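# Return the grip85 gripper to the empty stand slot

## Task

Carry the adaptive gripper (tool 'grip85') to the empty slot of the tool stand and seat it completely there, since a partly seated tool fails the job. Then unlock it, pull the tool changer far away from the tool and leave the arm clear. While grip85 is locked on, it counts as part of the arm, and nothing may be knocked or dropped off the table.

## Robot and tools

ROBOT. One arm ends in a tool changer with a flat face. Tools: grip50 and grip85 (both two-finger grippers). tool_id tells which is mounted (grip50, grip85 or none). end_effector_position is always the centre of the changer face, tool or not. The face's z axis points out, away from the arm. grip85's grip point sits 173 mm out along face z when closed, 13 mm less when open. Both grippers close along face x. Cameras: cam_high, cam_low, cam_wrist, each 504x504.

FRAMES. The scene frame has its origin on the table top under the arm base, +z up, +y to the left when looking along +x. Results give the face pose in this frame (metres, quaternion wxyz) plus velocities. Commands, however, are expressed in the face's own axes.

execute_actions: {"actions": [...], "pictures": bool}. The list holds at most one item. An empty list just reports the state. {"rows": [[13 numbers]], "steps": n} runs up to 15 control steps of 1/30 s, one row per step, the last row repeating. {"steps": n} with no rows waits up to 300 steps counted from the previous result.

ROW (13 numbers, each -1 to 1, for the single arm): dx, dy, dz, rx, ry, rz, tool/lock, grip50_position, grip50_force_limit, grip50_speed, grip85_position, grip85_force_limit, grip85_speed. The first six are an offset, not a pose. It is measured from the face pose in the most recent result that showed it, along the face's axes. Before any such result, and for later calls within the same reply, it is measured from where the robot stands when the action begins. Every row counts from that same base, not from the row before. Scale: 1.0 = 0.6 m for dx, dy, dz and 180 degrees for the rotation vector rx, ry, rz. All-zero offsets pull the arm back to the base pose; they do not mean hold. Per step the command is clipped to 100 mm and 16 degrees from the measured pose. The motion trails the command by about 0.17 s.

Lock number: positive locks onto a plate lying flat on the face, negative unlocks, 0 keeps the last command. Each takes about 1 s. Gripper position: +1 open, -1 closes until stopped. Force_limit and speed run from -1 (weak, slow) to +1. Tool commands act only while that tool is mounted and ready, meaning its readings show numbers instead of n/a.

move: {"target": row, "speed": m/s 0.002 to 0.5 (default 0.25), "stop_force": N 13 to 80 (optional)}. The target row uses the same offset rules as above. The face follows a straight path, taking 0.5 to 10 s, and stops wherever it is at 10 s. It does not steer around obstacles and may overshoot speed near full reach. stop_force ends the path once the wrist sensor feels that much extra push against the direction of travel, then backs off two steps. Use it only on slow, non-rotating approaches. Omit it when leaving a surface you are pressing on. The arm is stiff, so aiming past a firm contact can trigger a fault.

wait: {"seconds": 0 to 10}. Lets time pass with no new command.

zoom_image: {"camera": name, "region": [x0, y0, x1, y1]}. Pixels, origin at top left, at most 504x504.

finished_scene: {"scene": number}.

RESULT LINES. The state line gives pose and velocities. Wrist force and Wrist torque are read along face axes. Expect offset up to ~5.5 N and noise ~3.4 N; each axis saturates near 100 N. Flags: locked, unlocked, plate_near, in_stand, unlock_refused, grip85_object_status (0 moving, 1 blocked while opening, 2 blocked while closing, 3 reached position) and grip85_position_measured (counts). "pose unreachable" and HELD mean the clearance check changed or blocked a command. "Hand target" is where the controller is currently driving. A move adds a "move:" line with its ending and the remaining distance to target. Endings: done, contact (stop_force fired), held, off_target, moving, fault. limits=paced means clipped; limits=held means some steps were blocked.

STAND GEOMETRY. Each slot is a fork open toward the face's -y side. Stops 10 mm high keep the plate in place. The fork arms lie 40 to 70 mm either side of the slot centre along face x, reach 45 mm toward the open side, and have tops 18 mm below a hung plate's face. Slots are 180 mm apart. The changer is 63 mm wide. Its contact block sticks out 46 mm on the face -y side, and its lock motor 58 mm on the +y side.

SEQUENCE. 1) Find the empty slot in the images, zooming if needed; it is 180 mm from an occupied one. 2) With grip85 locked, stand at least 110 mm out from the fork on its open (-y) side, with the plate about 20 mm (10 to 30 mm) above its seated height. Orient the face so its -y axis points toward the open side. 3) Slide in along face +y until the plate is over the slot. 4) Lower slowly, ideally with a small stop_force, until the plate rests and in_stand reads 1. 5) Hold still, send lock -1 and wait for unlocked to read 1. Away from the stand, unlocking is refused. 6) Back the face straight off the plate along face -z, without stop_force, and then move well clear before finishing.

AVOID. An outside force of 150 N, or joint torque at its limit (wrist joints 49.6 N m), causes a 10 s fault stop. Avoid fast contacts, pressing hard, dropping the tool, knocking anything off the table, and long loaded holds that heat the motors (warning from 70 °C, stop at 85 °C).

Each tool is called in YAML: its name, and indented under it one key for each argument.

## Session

Scene 1 is done. Starting scene 2 with a look at its initial state.

execute_actions:
  actions: []

Scene clock: 0.00 s of 6000.00 s.
end_effector_position=(+0.3210, -0.0329, +0.2909) locked=0 unlocked=1 plate_near=0 in_stand=0 unlock_refused=0 tool_id=none grip50_position_measured=n/a grip50_object_status=n/a grip85_position_measured=n/a grip85_object_status=n/a end_effector_quat_wxyz=(+0.365, +0.644, -0.671, +0.040) end_effector_velocity=(+0.000, -0.000, +0.000) end_effector_angular_velocity=(-0.001, +0.000, +0.000)
Joint positions: [-0.234 -1.957  2.506 -1.758 -2.246  3.03 ]
Joint velocities: [-0.     0.    -0.001  0.    -0.001 -0.   ]
Motor temperatures (°C, as the motors report them): [20 21 20 30 26 27]
Wrist force (N, on the end effector, along its own x y z axes, offset not removed): no reading
Wrist torque (N m, same axes, about the end effector's origin, offset not removed): no reading
Hand target: +0.321, -0.033, +0.291; +0.365, +0.644, -0.671, +0.040

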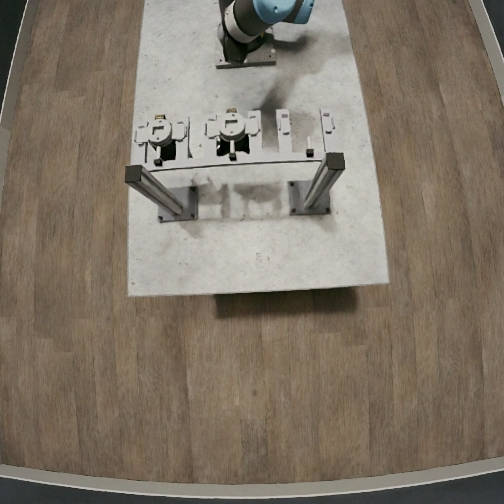

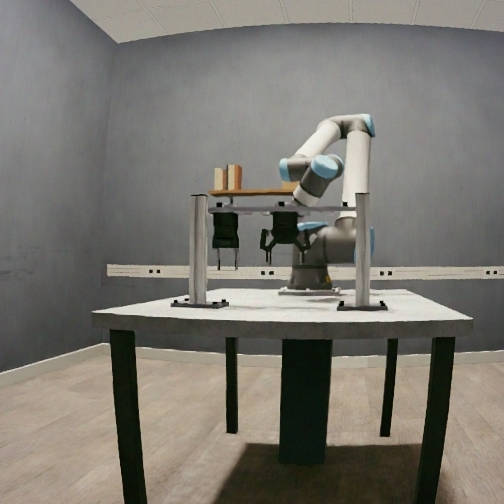

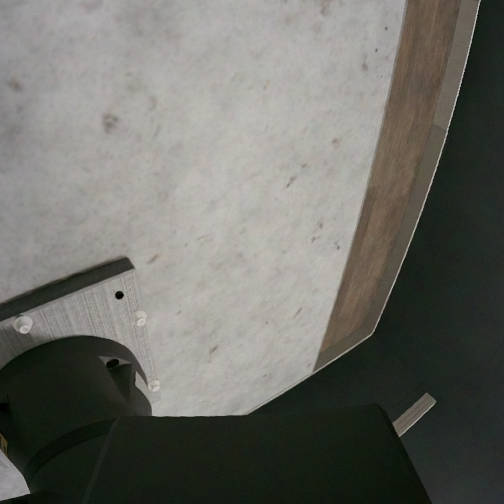

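zoom_image:
  camera: "cam_high"
  region: [120, 95, 250, 225]

zoom_image:
  camera: "cam_high"
  region: [200, 95, 350, 225]

zoom_image:
  camera: "cam_low"
  region: [170, 170, 400, 320]

zoom_image:
  camera: "cam_wrist"
  region: [70, 380, 440, 504]

Region (120, 95, 250, 225) of cam_high's 504x504 image, scaled by 3.877, with more detail than that image has.

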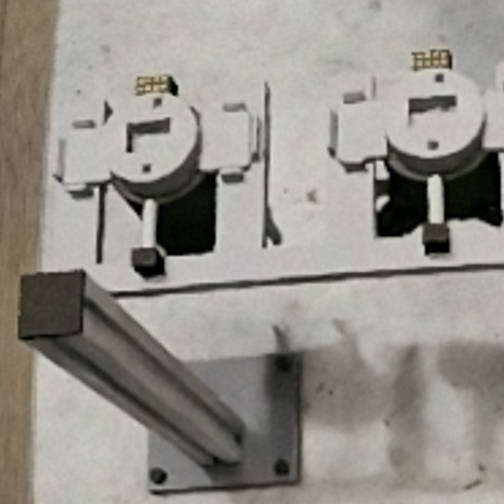

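Region (200, 95, 350, 225) of cam_high's 504x504 image, scaled by 3.360, with more detail than that image has; it fills the top 437 rows of this view, and the rest is white.

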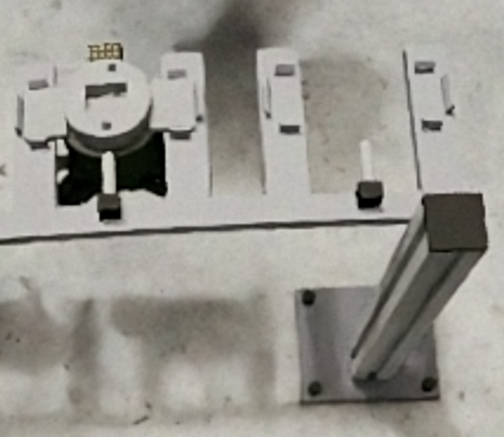

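Region (170, 170, 400, 320) of cam_low's 504x504 image, scaled by 2.191, with more detail than that image has; it fills the top 329 rows of this view, and the rest is white.

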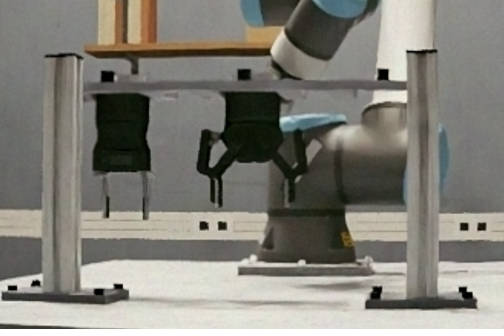

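Region (70, 380, 440, 504) of cam_wrist's 504x504 image, scaled by 1.362, with more detail than that image has; it fills the top 169 rows of this view, and the rest is white.

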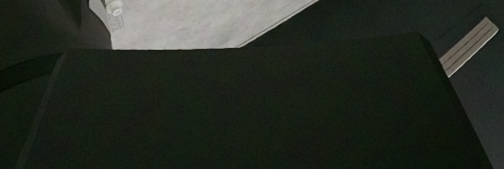

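move:
  target: [0.11512, -0.11555, -0.2295, 0.15171, 0.12065, -0.4909, 0, 0, 0, 0, 1, 0, 0]
  speed: 0.5

move:
  target: [0.26427, -0.0206, 0.10075, 0.13848, 0.11013, -0.44811, 0, 0, 0, 0, 1, 0, 0]
  speed: 0.5

Scene clock: 122.30 s of 6000.00 s.
end_effector_position=(+0.4498, -0.0301, +0.4000) locked=0 unlocked=1 plate_near=0 in_stand=0 unlock_refused=0 tool_id=none grip50_position_measured=n/a grip50_object_status=n/a grip85_position_measured=n/a grip85_object_status=n/a end_effector_quat_wxyz=(+0.251, +0.966, +0.058, +0.027) end_effector_velocity=(+0.001, -0.000, +0.001) end_effector_angular_velocity=(+0.005, -0.000, +0.007)
Joint positions: [-0.225 -1.969  2.383 -2.219 -2.029  1.125]
Joint velocities: [-0.003 -0.001 -0.002 -0.001  0.007 -0.01 ]
Motor temperatures (°C, as the motors report them): [20 21 20 30 26 27]
Wrist force (N, on the end effector, along its own x y z axes, offset not removed): [1.0 -0.5 5.1]
Wrist torque (N m, same axes, about the end effector's origin, offset not removed): [0.43 -0.46 0.13]
Hand target: +0.450, -0.030, +0.400; +0.251, +0.966, +0.058, +0.027
Off the commanded pose: 0.000 m, 0 deg.
After step 90, 117.00 s passed at rest.
move: done

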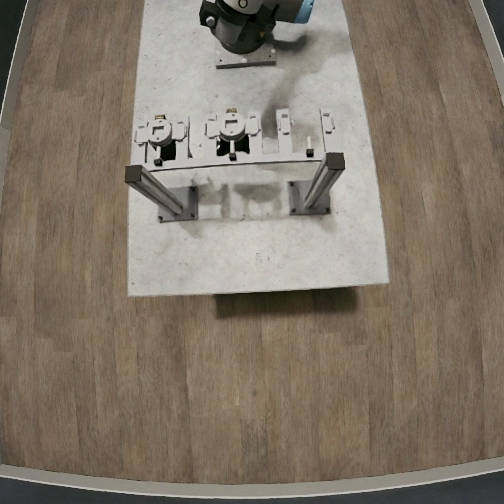

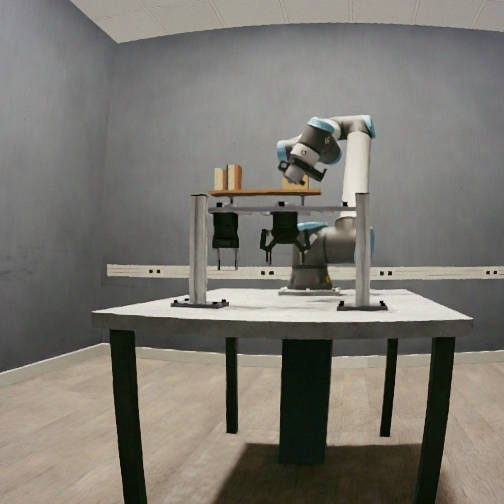

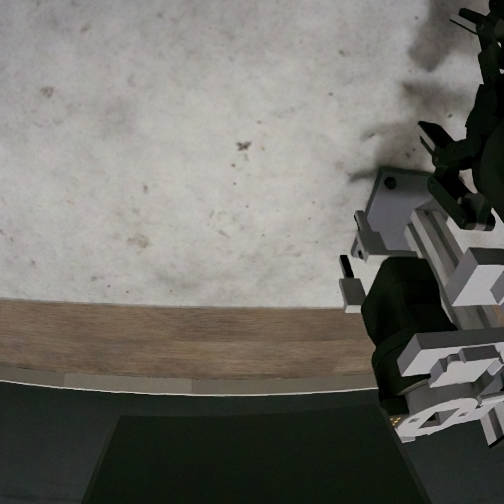

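Scene clock: 124.43 s of 6000.00 s.
end_effector_position=(+0.6107, -0.0288, +0.3455) locked=0 unlocked=1 plate_near=0 in_stand=0 unlock_refused=0 tool_id=none grip50_position_measured=n/a grip50_object_status=n/a grip85_position_measured=n/a grip85_object_status=n/a end_effector_quat_wxyz=(+0.001, +0.711, +0.703, -0.000) end_effector_velocity=(+0.001, -0.000, -0.001) end_effector_angular_velocity=(+0.002, +0.005, +0.010)
Joint positions: [-0.289 -1.624  2.136 -2.084 -1.571 -0.326]
Joint velocities: [ 0.     0.003 -0.002  0.004  0.    -0.01 ]
Motor temperatures (°C, as the motors report them): [20 21 20 30 26 27]
Wrist force (N, on the end effector, along its own x y z axes, offset not removed): [-0.5 -2.2 3.0]
Wrist torque (N m, same axes, about the end effector's origin, offset not removed): [0.22 -0.36 0.08]
Hand target: +0.611, -0.029, +0.345; +0.000, +0.710, +0.704, -0.000
Off the commanded pose: 0.001 m, 0 deg.
move: done

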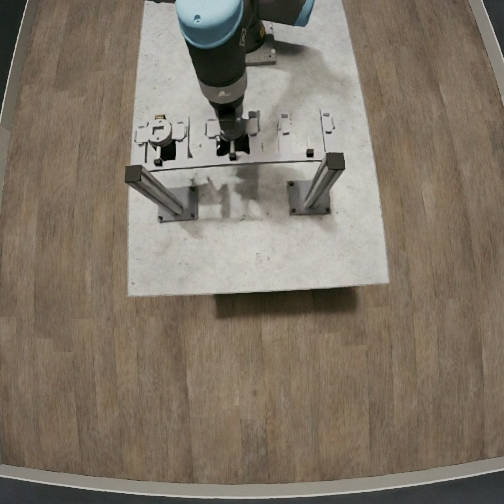

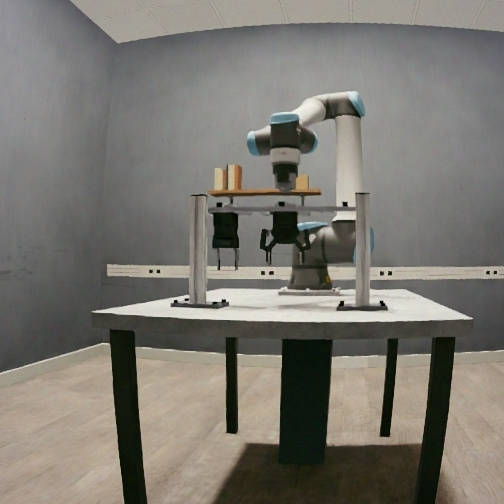

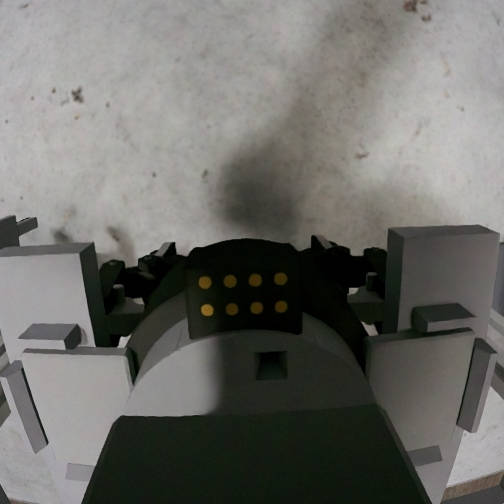

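execute_actions:
  actions: []

zoom_image:
  camera: "cam_wrist"
  region: [160, 230, 330, 400]

zoom_image:
  camera: "cam_wrist"
  region: [90, 360, 410, 504]

Scene clock: 142.00 s of 6000.00 s.
end_effector_position=(+0.6108, -0.0288, +0.3455) locked=0 unlocked=1 plate_near=0 in_stand=0 unlock_refused=0 tool_id=none grip50_position_measured=n/a grip50_object_status=n/a grip85_position_measured=n/a grip85_object_status=n/a end_effector_quat_wxyz=(+0.000, +0.710, +0.704, -0.000) end_effector_velocity=(+0.000, +0.000, +0.001) end_effector_angular_velocity=(+0.000, -0.001, -0.000)
Joint positions: [-0.289 -1.624  2.135 -2.083 -1.571 -0.327]
Joint velocities: [ 0.001 -0.    -0.001  0.     0.     0.001]
Motor temperatures (°C, as the motors report them): [20 21 21 30 26 27]
Wrist force (N, on the end effector, along its own x y z axes, offset not removed): [2.3 -1.5 5.7]
Wrist torque (N m, same axes, about the end effector's origin, offset not removed): [0.18 -0.62 0.10]
Hand target: +0.611, -0.029, +0.345; +0.000, +0.710, +0.704, -0.000
Off the commanded pose: 0.001 m, 0 deg.
Steps of this call (steps 1 to 90: nothing new was sent; then 14.57 s passed at rest). Readings (end_effector_position | what the end effector reports):
1: (+0.6108, -0.0288, +0.3455) | locked=0 unlocked=1 plate_near=0 in_stand=0 unlock_refused=0 tool_id=none grip50_position_measured=n/a grip50_object_status=n/a grip85_position_measured=n/a grip85_object_status=n/a
2: (+0.6108, -0.0288, +0.3455) | locked=0 unlocked=1 plate_near=0 in_stand=0 unlock_refused=0 tool_id=none grip50_position_measured=n/a grip50_object_status=n/a grip85_position_measured=n/a grip85_object_status=n/a
4: (+0.6108, -0.0288, +0.3455) | locked=0 unlocked=1 plate_near=0 in_stand=0 unlock_refused=0 tool_id=none grip50_position_measured=n/a grip50_object_status=n/a grip85_position_measured=n/a grip85_object_status=n/a
8: (+0.6108, -0.0288, +0.3455) | locked=0 unlocked=1 plate_near=0 in_stand=0 unlock_refused=0 tool_id=none grip50_position_measured=n/a grip50_object_status=n/a grip85_position_measured=n/a grip85_object_status=n/a
90: the state above

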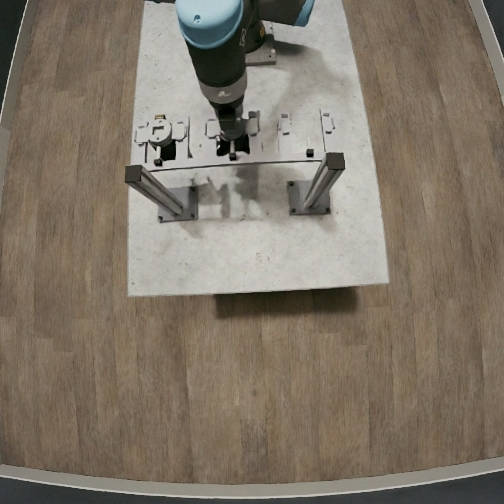

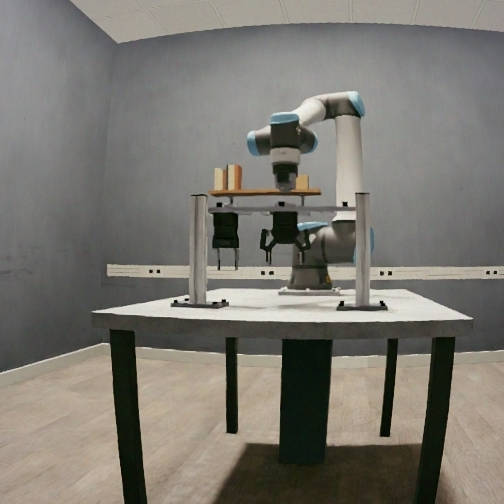

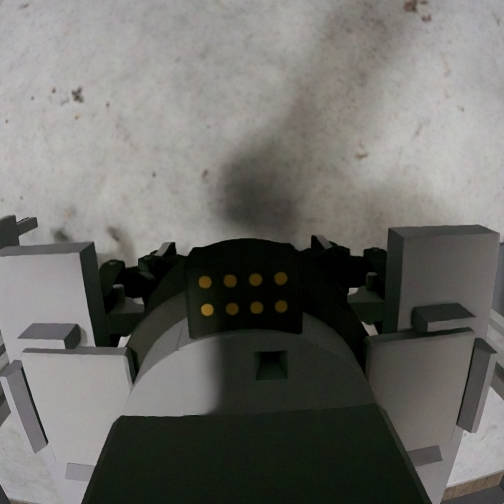

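Region (160, 230, 330, 400) of cam_wrist's 504x504 image, scaled by 2.965, with more detail than that image has.

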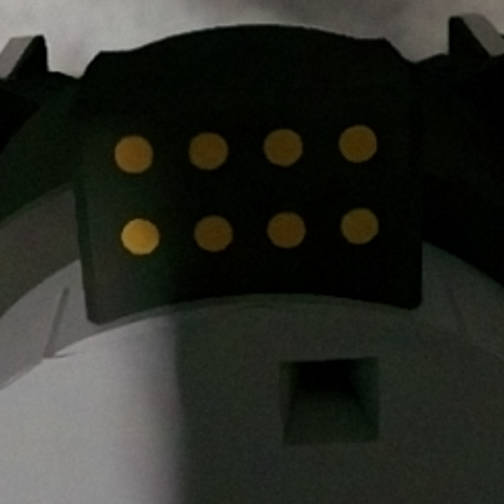

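Region (90, 360, 410, 504) of cam_wrist's 504x504 image, scaled by 1.575, with more detail than that image has; it fills the top 227 rows of this view, and the rest is white.

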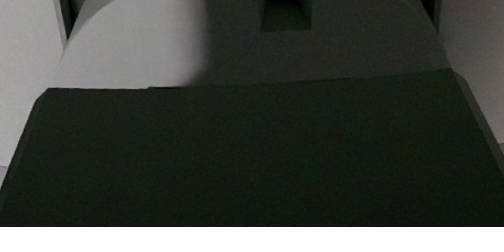

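zoom_image:
  camera: "cam_wrist"
  region: [95, 390, 155, 450]

zoom_image:
  camera: "cam_wrist"
  region: [350, 380, 410, 440]

zoom_image:
  camera: "cam_wrist"
  region: [60, 220, 140, 300]

zoom_image:
  camera: "cam_wrist"
  region: [360, 205, 440, 285]

Region (95, 390, 155, 450) of cam_wrist's 504x504 image, scaled by 8.400, with more detail than that image has.

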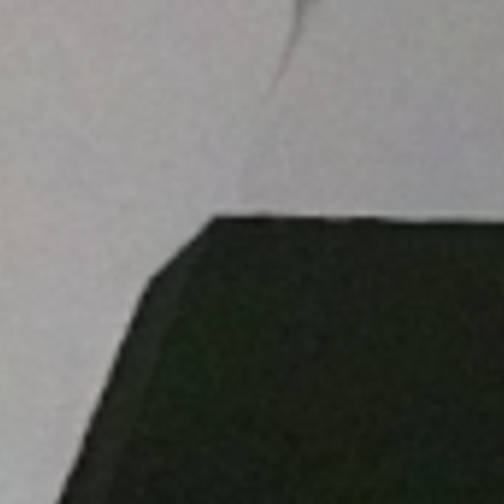

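Region (350, 380, 410, 440) of cam_wrist's 504x504 image, scaled by 8.400, with more detail than that image has.

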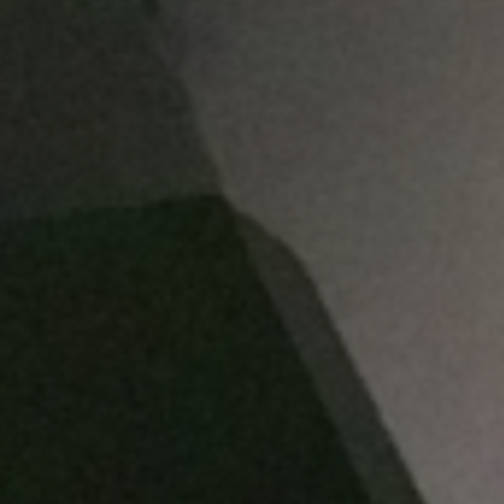

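Region (60, 220, 140, 300) of cam_wrist's 504x504 image, scaled by 6.300, with more detail than that image has.

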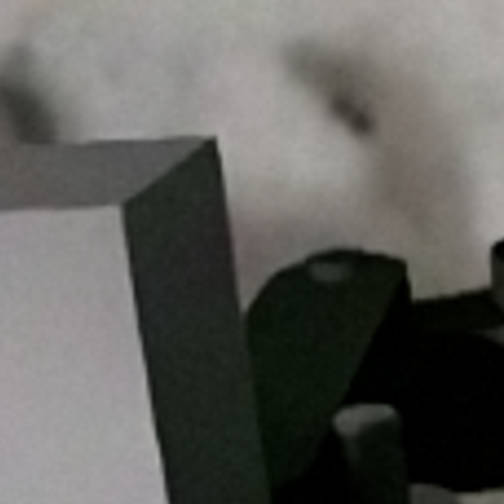

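Region (360, 205, 440, 285) of cam_wrist's 504x504 image, scaled by 6.300, with more detail than that image has.

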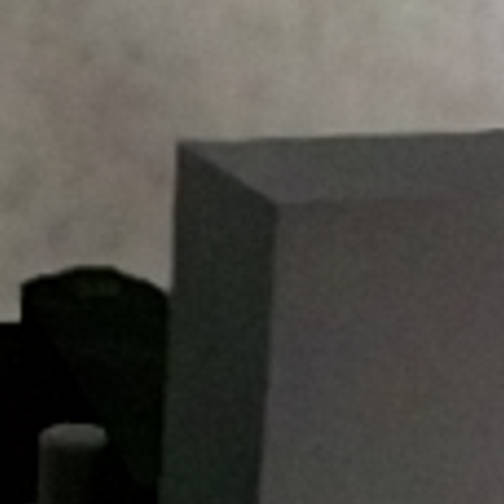

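move:
  target: [0.0007, 0.0005, 0.054, 0, 0, 0, 0, 0, 0, 0, 1, 0, 0]
  speed: 0.1

zoom_image:
  camera: "cam_wrist"
  region: [140, 290, 360, 430]

zoom_image:
  camera: "cam_wrist"
  region: [140, 310, 250, 420]

zoom_image:
  camera: "cam_wrist"
  region: [250, 310, 360, 420]

Scene clock: 197.47 s of 6000.00 s.
end_effector_position=(+0.6112, -0.0284, +0.3132) locked=0 unlocked=1 plate_near=0 in_stand=0 unlock_refused=0 tool_id=none grip50_position_measured=n/a grip50_object_status=n/a grip85_position_measured=n/a grip85_object_status=n/a end_effector_quat_wxyz=(+0.000, +0.710, +0.704, -0.000) end_effector_velocity=(+0.000, +0.000, -0.002) end_effector_angular_velocity=(-0.000, +0.000, +0.001)
Joint positions: [-0.288 -1.59   2.17  -2.151 -1.571 -0.326]
Joint velocities: [ 0.     0.002  0.001 -0.004 -0.    -0.   ]
Motor temperatures (°C, as the motors report them): [20 21 21 30 26 27]
Wrist force (N, on the end effector, along its own x y z axes, offset not removed): [1.8 -0.5 1.1]
Wrist torque (N m, same axes, about the end effector's origin, offset not removed): [0.29 -0.48 0.15]
Hand target: +0.611, -0.028, +0.313; +0.000, +0.710, +0.704, -0.000
Off the commanded pose: 0.000 m, 0 deg.
After step 90, 51.60 s passed at rest.
move: done

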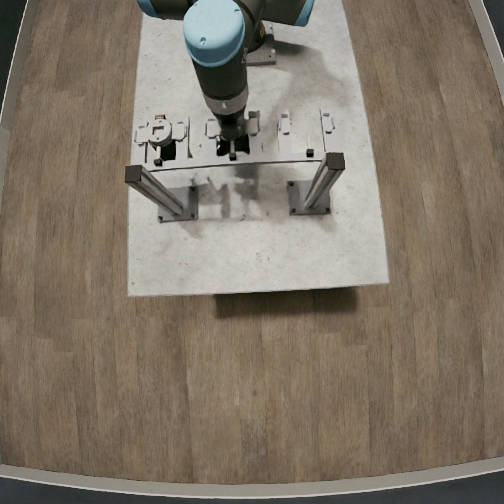

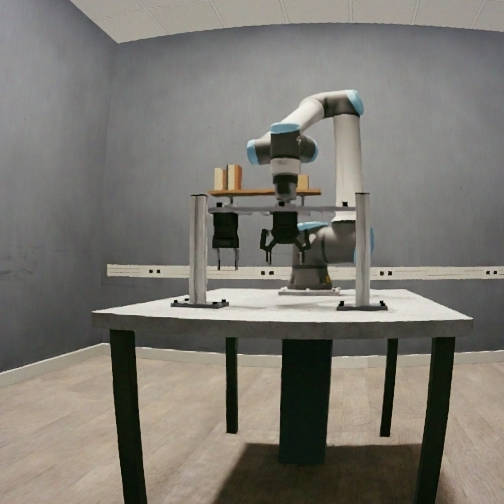

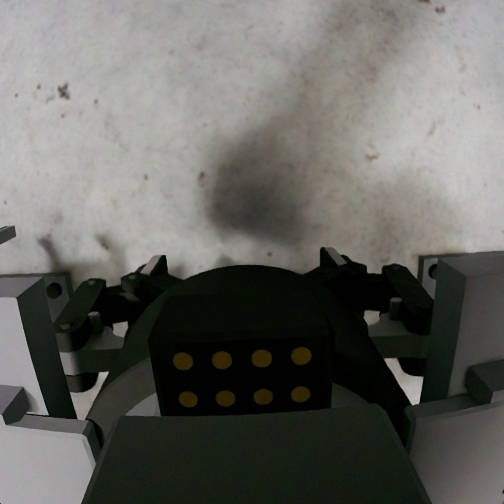

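Region (140, 290, 360, 430) of cam_wrist's 504x504 image, scaled by 2.291, with more detail than that image has; it fills the top 321 rows of this view, and the rest is white.

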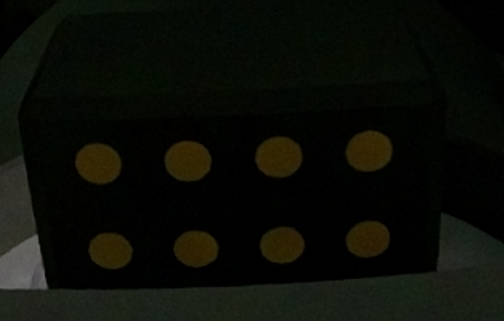

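Region (140, 310, 250, 420) of cam_wrist's 504x504 image, scaled by 4.582, with more detail than that image has.

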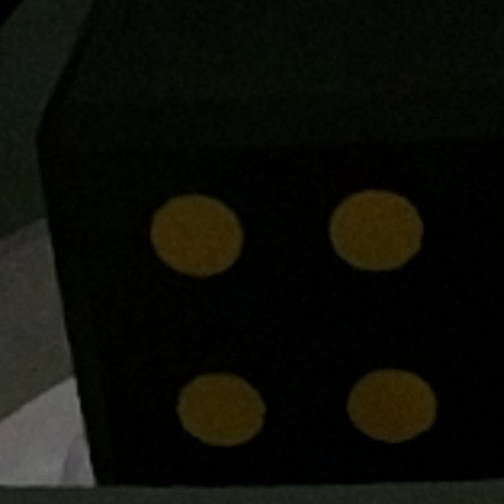

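Region (250, 310, 360, 420) of cam_wrist's 504x504 image, scaled by 4.582, with more detail than that image has.

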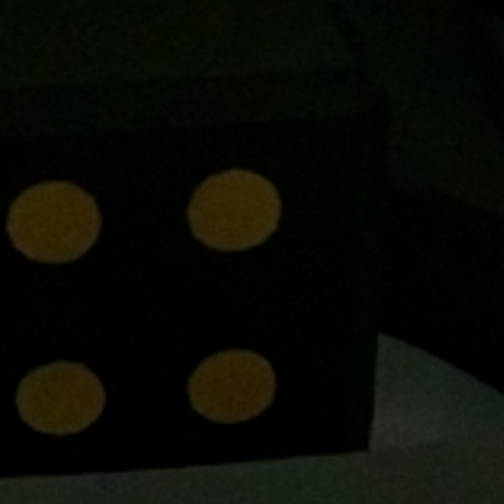

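move:
  target: [-0.00103, 0.00125, 0.004, 0, 0, 0, 0, 0, 0, 0, 1, 0, 0]
  speed: 0.03

move:
  target: [0, 0, 0.0145, 0, 0, 0, 0, 0, 0, 0, 1, 0, 0]
  speed: 0.025
  stop_force: 25

move:
  target: [0, 0, 0.0052, 0, 0, 0, 0, 0, 0, 0, 1, 0, 0]
  speed: 0.003
  stop_force: 15

execute_actions:
  actions:
    - {"rows": [[0, 0, -0.0003, 0, 0, 0, 1, 0, 0, 0, 1, 0, 0]], "steps": 15}
  pictures: false

execute_actions:
  actions:
    - {"steps": 24}
  pictures: false

Scene clock: 273.53 s of 6000.00 s.
end_effector_position=(+0.6119, -0.0290, +0.3109) locked=0 unlocked=1 plate_near=0 in_stand=0 unlock_refused=0 tool_id=none grip50_position_measured=n/a grip50_object_status=n/a grip85_position_measured=n/a grip85_object_status=n/a end_effector_quat_wxyz=(+0.000, +0.710, +0.704, -0.000) end_effector_velocity=(+0.001, +0.000, +0.000) end_effector_angular_velocity=(-0.001, -0.002, +0.001)
Joint positions: [-0.289 -1.587  2.171 -2.156 -1.571 -0.326]
Joint velocities: [ 0.     0.001 -0.001 -0.002 -0.    -0.   ]
Motor temperatures (°C, as the motors report them): [20 21 21 30 26 27]
Wrist force (N, on the end effector, along its own x y z axes, offset not removed): [0.4 0.8 1.0]
Wrist torque (N m, same axes, about the end effector's origin, offset not removed): [0.42 -0.28 0.16]
Hand target: +0.612, -0.029, +0.311; +0.000, +0.710, +0.704, -0.000
Off the commanded pose: 0.000 m, 0 deg.
After step 90, 72.37 s passed at rest.
move: done

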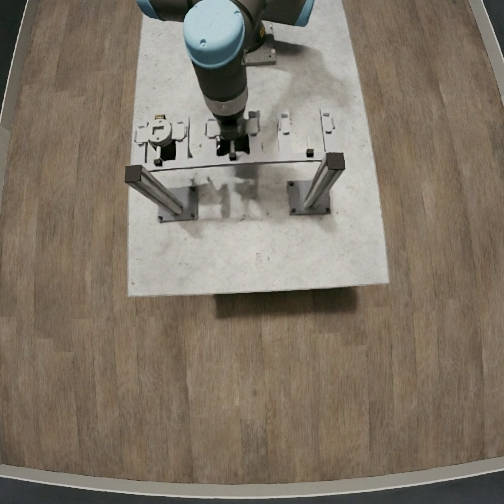

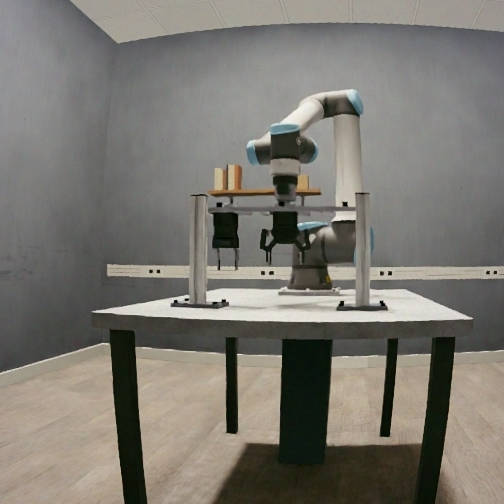

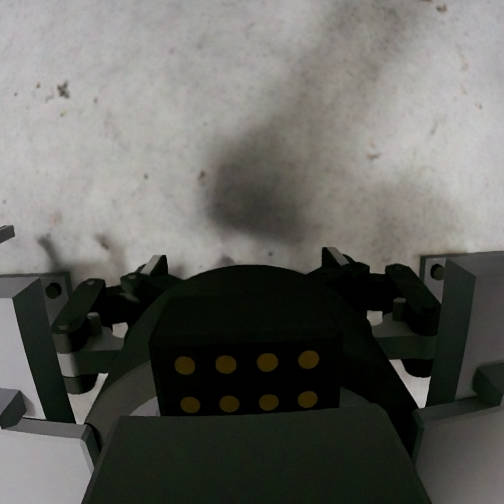

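Scene clock: 274.27 s of 6000.00 s.
end_effector_position=(+0.6119, -0.0290, +0.3024) locked=0 unlocked=1 plate_near=0 in_stand=1 unlock_refused=0 tool_id=none grip50_position_measured=n/a grip50_object_status=n/a grip85_position_measured=n/a grip85_object_status=n/a end_effector_quat_wxyz=(+0.000, +0.710, +0.704, -0.000) end_effector_velocity=(-0.000, +0.000, -0.003) end_effector_angular_velocity=(+0.001, +0.001, -0.001)
Joint positions: [-0.289 -1.577  2.179 -2.174 -1.571 -0.326]
Joint velocities: [-0.     0.003  0.003 -0.004  0.001  0.001]
Motor temperatures (°C, as the motors report them): [20 21 21 30 26 27]
Wrist force (N, on the end effector, along its own x y z axes, offset not removed): [0.3 -1.8 3.2]
Wrist torque (N m, same axes, about the end effector's origin, offset not removed): [0.25 -0.43 0.03]
Hand target: +0.612, -0.029, +0.302; +0.000, +0.710, +0.704, -0.000
Off the commanded pose: 0.000 m, 0 deg.
move: done

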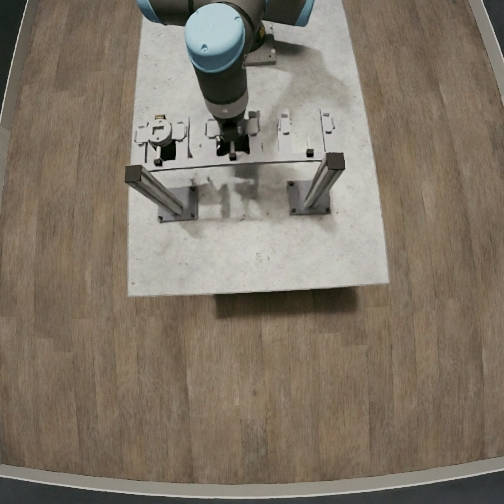

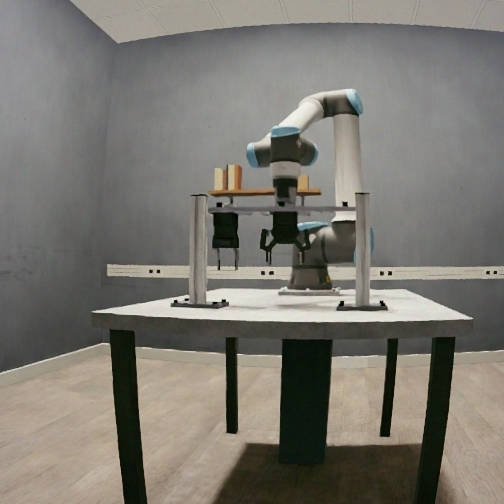

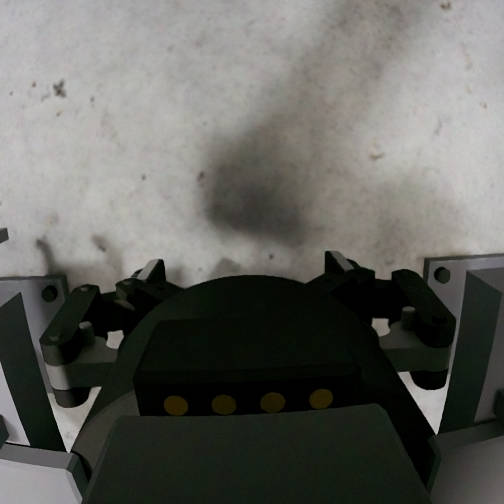

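Scene clock: 275.47 s of 6000.00 s.
end_effector_position=(+0.6120, -0.0291, +0.2999) locked=0 unlocked=1 plate_near=1 in_stand=1 unlock_refused=0 tool_id=none grip50_position_measured=n/a grip50_object_status=n/a grip85_position_measured=n/a grip85_object_status=n/a end_effector_quat_wxyz=(+0.001, +0.710, +0.704, -0.000) end_effector_velocity=(-0.001, -0.000, -0.000) end_effector_angular_velocity=(+0.000, +0.003, +0.000)
Joint positions: [-0.289 -1.574  2.182 -2.179 -1.571 -0.326]
Joint velocities: [-0.001 -0.001  0.001  0.002 -0.001 -0.001]
Motor temperatures (°C, as the motors report them): [20 21 21 30 26 27]
Wrist force (N, on the end effector, along its own x y z axes, offset not removed): [2.1 -2.8 -25.5]
Wrist torque (N m, same axes, about the end effector's origin, offset not removed): [0.87 0.03 0.19]
Hand target: +0.612, -0.029, +0.300; +0.000, +0.710, +0.704, -0.000
Off the commanded pose: 0.001 m, 0 deg.
move: contact

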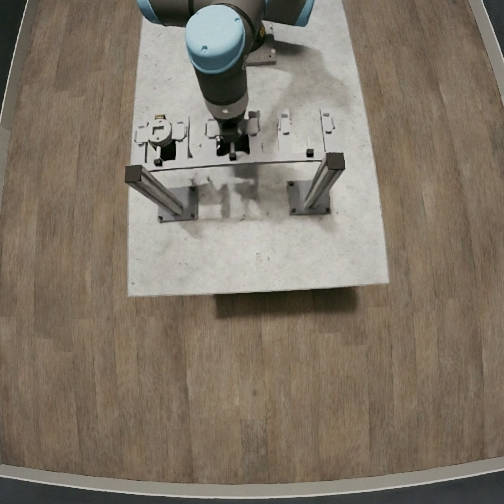

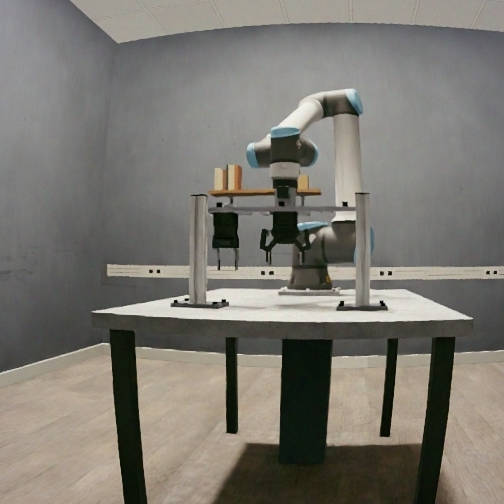

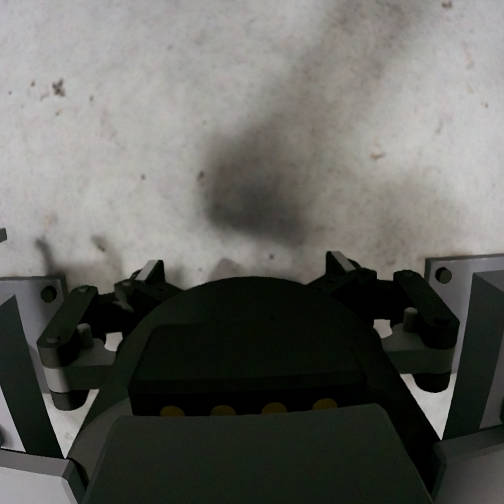

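Scene clock: 275.97 s of 6000.00 s.
end_effector_position=(+0.6120, -0.0291, +0.3001) locked=0 unlocked=0 plate_near=1 in_stand=1 unlock_refused=0 tool_id=none grip50_position_measured=n/a grip50_object_status=n/a grip85_position_measured=n/a grip85_object_status=n/a end_effector_quat_wxyz=(+0.001, +0.710, +0.704, -0.000) end_effector_velocity=(+0.000, -0.000, -0.000) end_effector_angular_velocity=(-0.000, +0.000, +0.001)
Joint positions: [-0.289 -1.574  2.182 -2.179 -1.571 -0.326]
Joint velocities: [ 0.     0.    -0.    -0.    -0.001 -0.   ]
Motor temperatures (°C, as the motors report them): [20 21 21 30 26 27]
Wrist force (N, on the end effector, along its own x y z axes, offset not removed): [0.8 2.1 -8.6]
Wrist torque (N m, same axes, about the end effector's origin, offset not removed): [0.52 -0.27 0.06]
Hand target: +0.612, -0.029, +0.300; +0.001, +0.710, +0.704, -0.000
Off the commanded pose: 0.000 m, 0 deg.
Steps of this call (steps 1 to 15: all 15 steps of this action). Readings (end_effector_position | what the end effector reports):
1: (+0.6120, -0.0291, +0.2999) | locked=0 unlocked=0 plate_near=1 in_stand=1 unlock_refused=0 tool_id=none grip50_position_measured=n/a grip50_object_status=n/a grip85_position_measured=n/a grip85_object_status=n/a
2: (+0.6120, -0.0291, +0.2999) | locked=0 unlocked=0 plate_near=1 in_stand=1 unlock_refused=0 tool_id=none grip50_position_measured=n/a grip50_object_status=n/a grip85_position_measured=n/a grip85_object_status=n/a
4: (+0.6120, -0.0291, +0.3000) | locked=0 unlocked=0 plate_near=1 in_stand=1 unlock_refused=0 tool_id=none grip50_position_measured=n/a grip50_object_status=n/a grip85_position_measured=n/a grip85_object_status=n/a
8: (+0.6120, -0.0290, +0.3000) | locked=0 unlocked=0 plate_near=1 in_stand=1 unlock_refused=0 tool_id=none grip50_position_measured=n/a grip50_object_status=n/a grip85_position_measured=n/a grip85_object_status=n/a
15: the state above

Scene clock: 276.77 s of 6000.00 s.
end_effector_position=(+0.6120, -0.0291, +0.3002) locked=1 unlocked=0 plate_near=1 in_stand=1 unlock_refused=0 tool_id=grip85 grip50_position_measured=n/a grip50_object_status=n/a grip85_position_measured=n/a grip85_object_status=n/a end_effector_quat_wxyz=(+0.001, +0.710, +0.704, -0.000) end_effector_velocity=(-0.001, +0.001, -0.001) end_effector_angular_velocity=(+0.000, +0.002, -0.001)
Joint positions: [-0.289 -1.575  2.181 -2.179 -1.571 -0.326]
Joint velocities: [ 0.001  0.     0.002 -0.    -0.     0.001]
Motor temperatures (°C, as the motors report them): [20 21 21 30 26 27]
Wrist force (N, on the end effector, along its own x y z axes, offset not removed): [-0.7 -0.3 -17.9]
Wrist torque (N m, same axes, about the end effector's origin, offset not removed): [0.66 0.78 0.04]
Hand target: +0.612, -0.029, +0.300; +0.001, +0.710, +0.704, -0.000
Off the commanded pose: 0.000 m, 0 deg.
Steps of this call (steps 1 to 24: nothing new was sent). Readings (end_effector_position | what the end effector reports):
1: (+0.6120, -0.0291, +0.3001) | locked=0 unlocked=0 plate_near=1 in_stand=1 unlock_refused=0 tool_id=none grip50_position_measured=n/a grip50_object_status=n/a grip85_position_measured=n/a grip85_object_status=n/a
2: (+0.6120, -0.0291, +0.3001) | locked=0 unlocked=0 plate_near=1 in_stand=1 unlock_refused=0 tool_id=none grip50_position_measured=n/a grip50_object_status=n/a grip85_position_measured=n/a grip85_object_status=n/a
4: (+0.6120, -0.0291, +0.3001) | locked=0 unlocked=0 plate_near=1 in_stand=1 unlock_refused=0 tool_id=none grip50_position_measured=n/a grip50_object_status=n/a grip85_position_measured=n/a grip85_object_status=n/a
8: (+0.6120, -0.0291, +0.3001) | locked=0 unlocked=0 plate_near=1 in_stand=1 unlock_refused=0 tool_id=none grip50_position_measured=n/a grip50_object_status=n/a grip85_position_measured=n/a grip85_object_status=n/a
24: the state above


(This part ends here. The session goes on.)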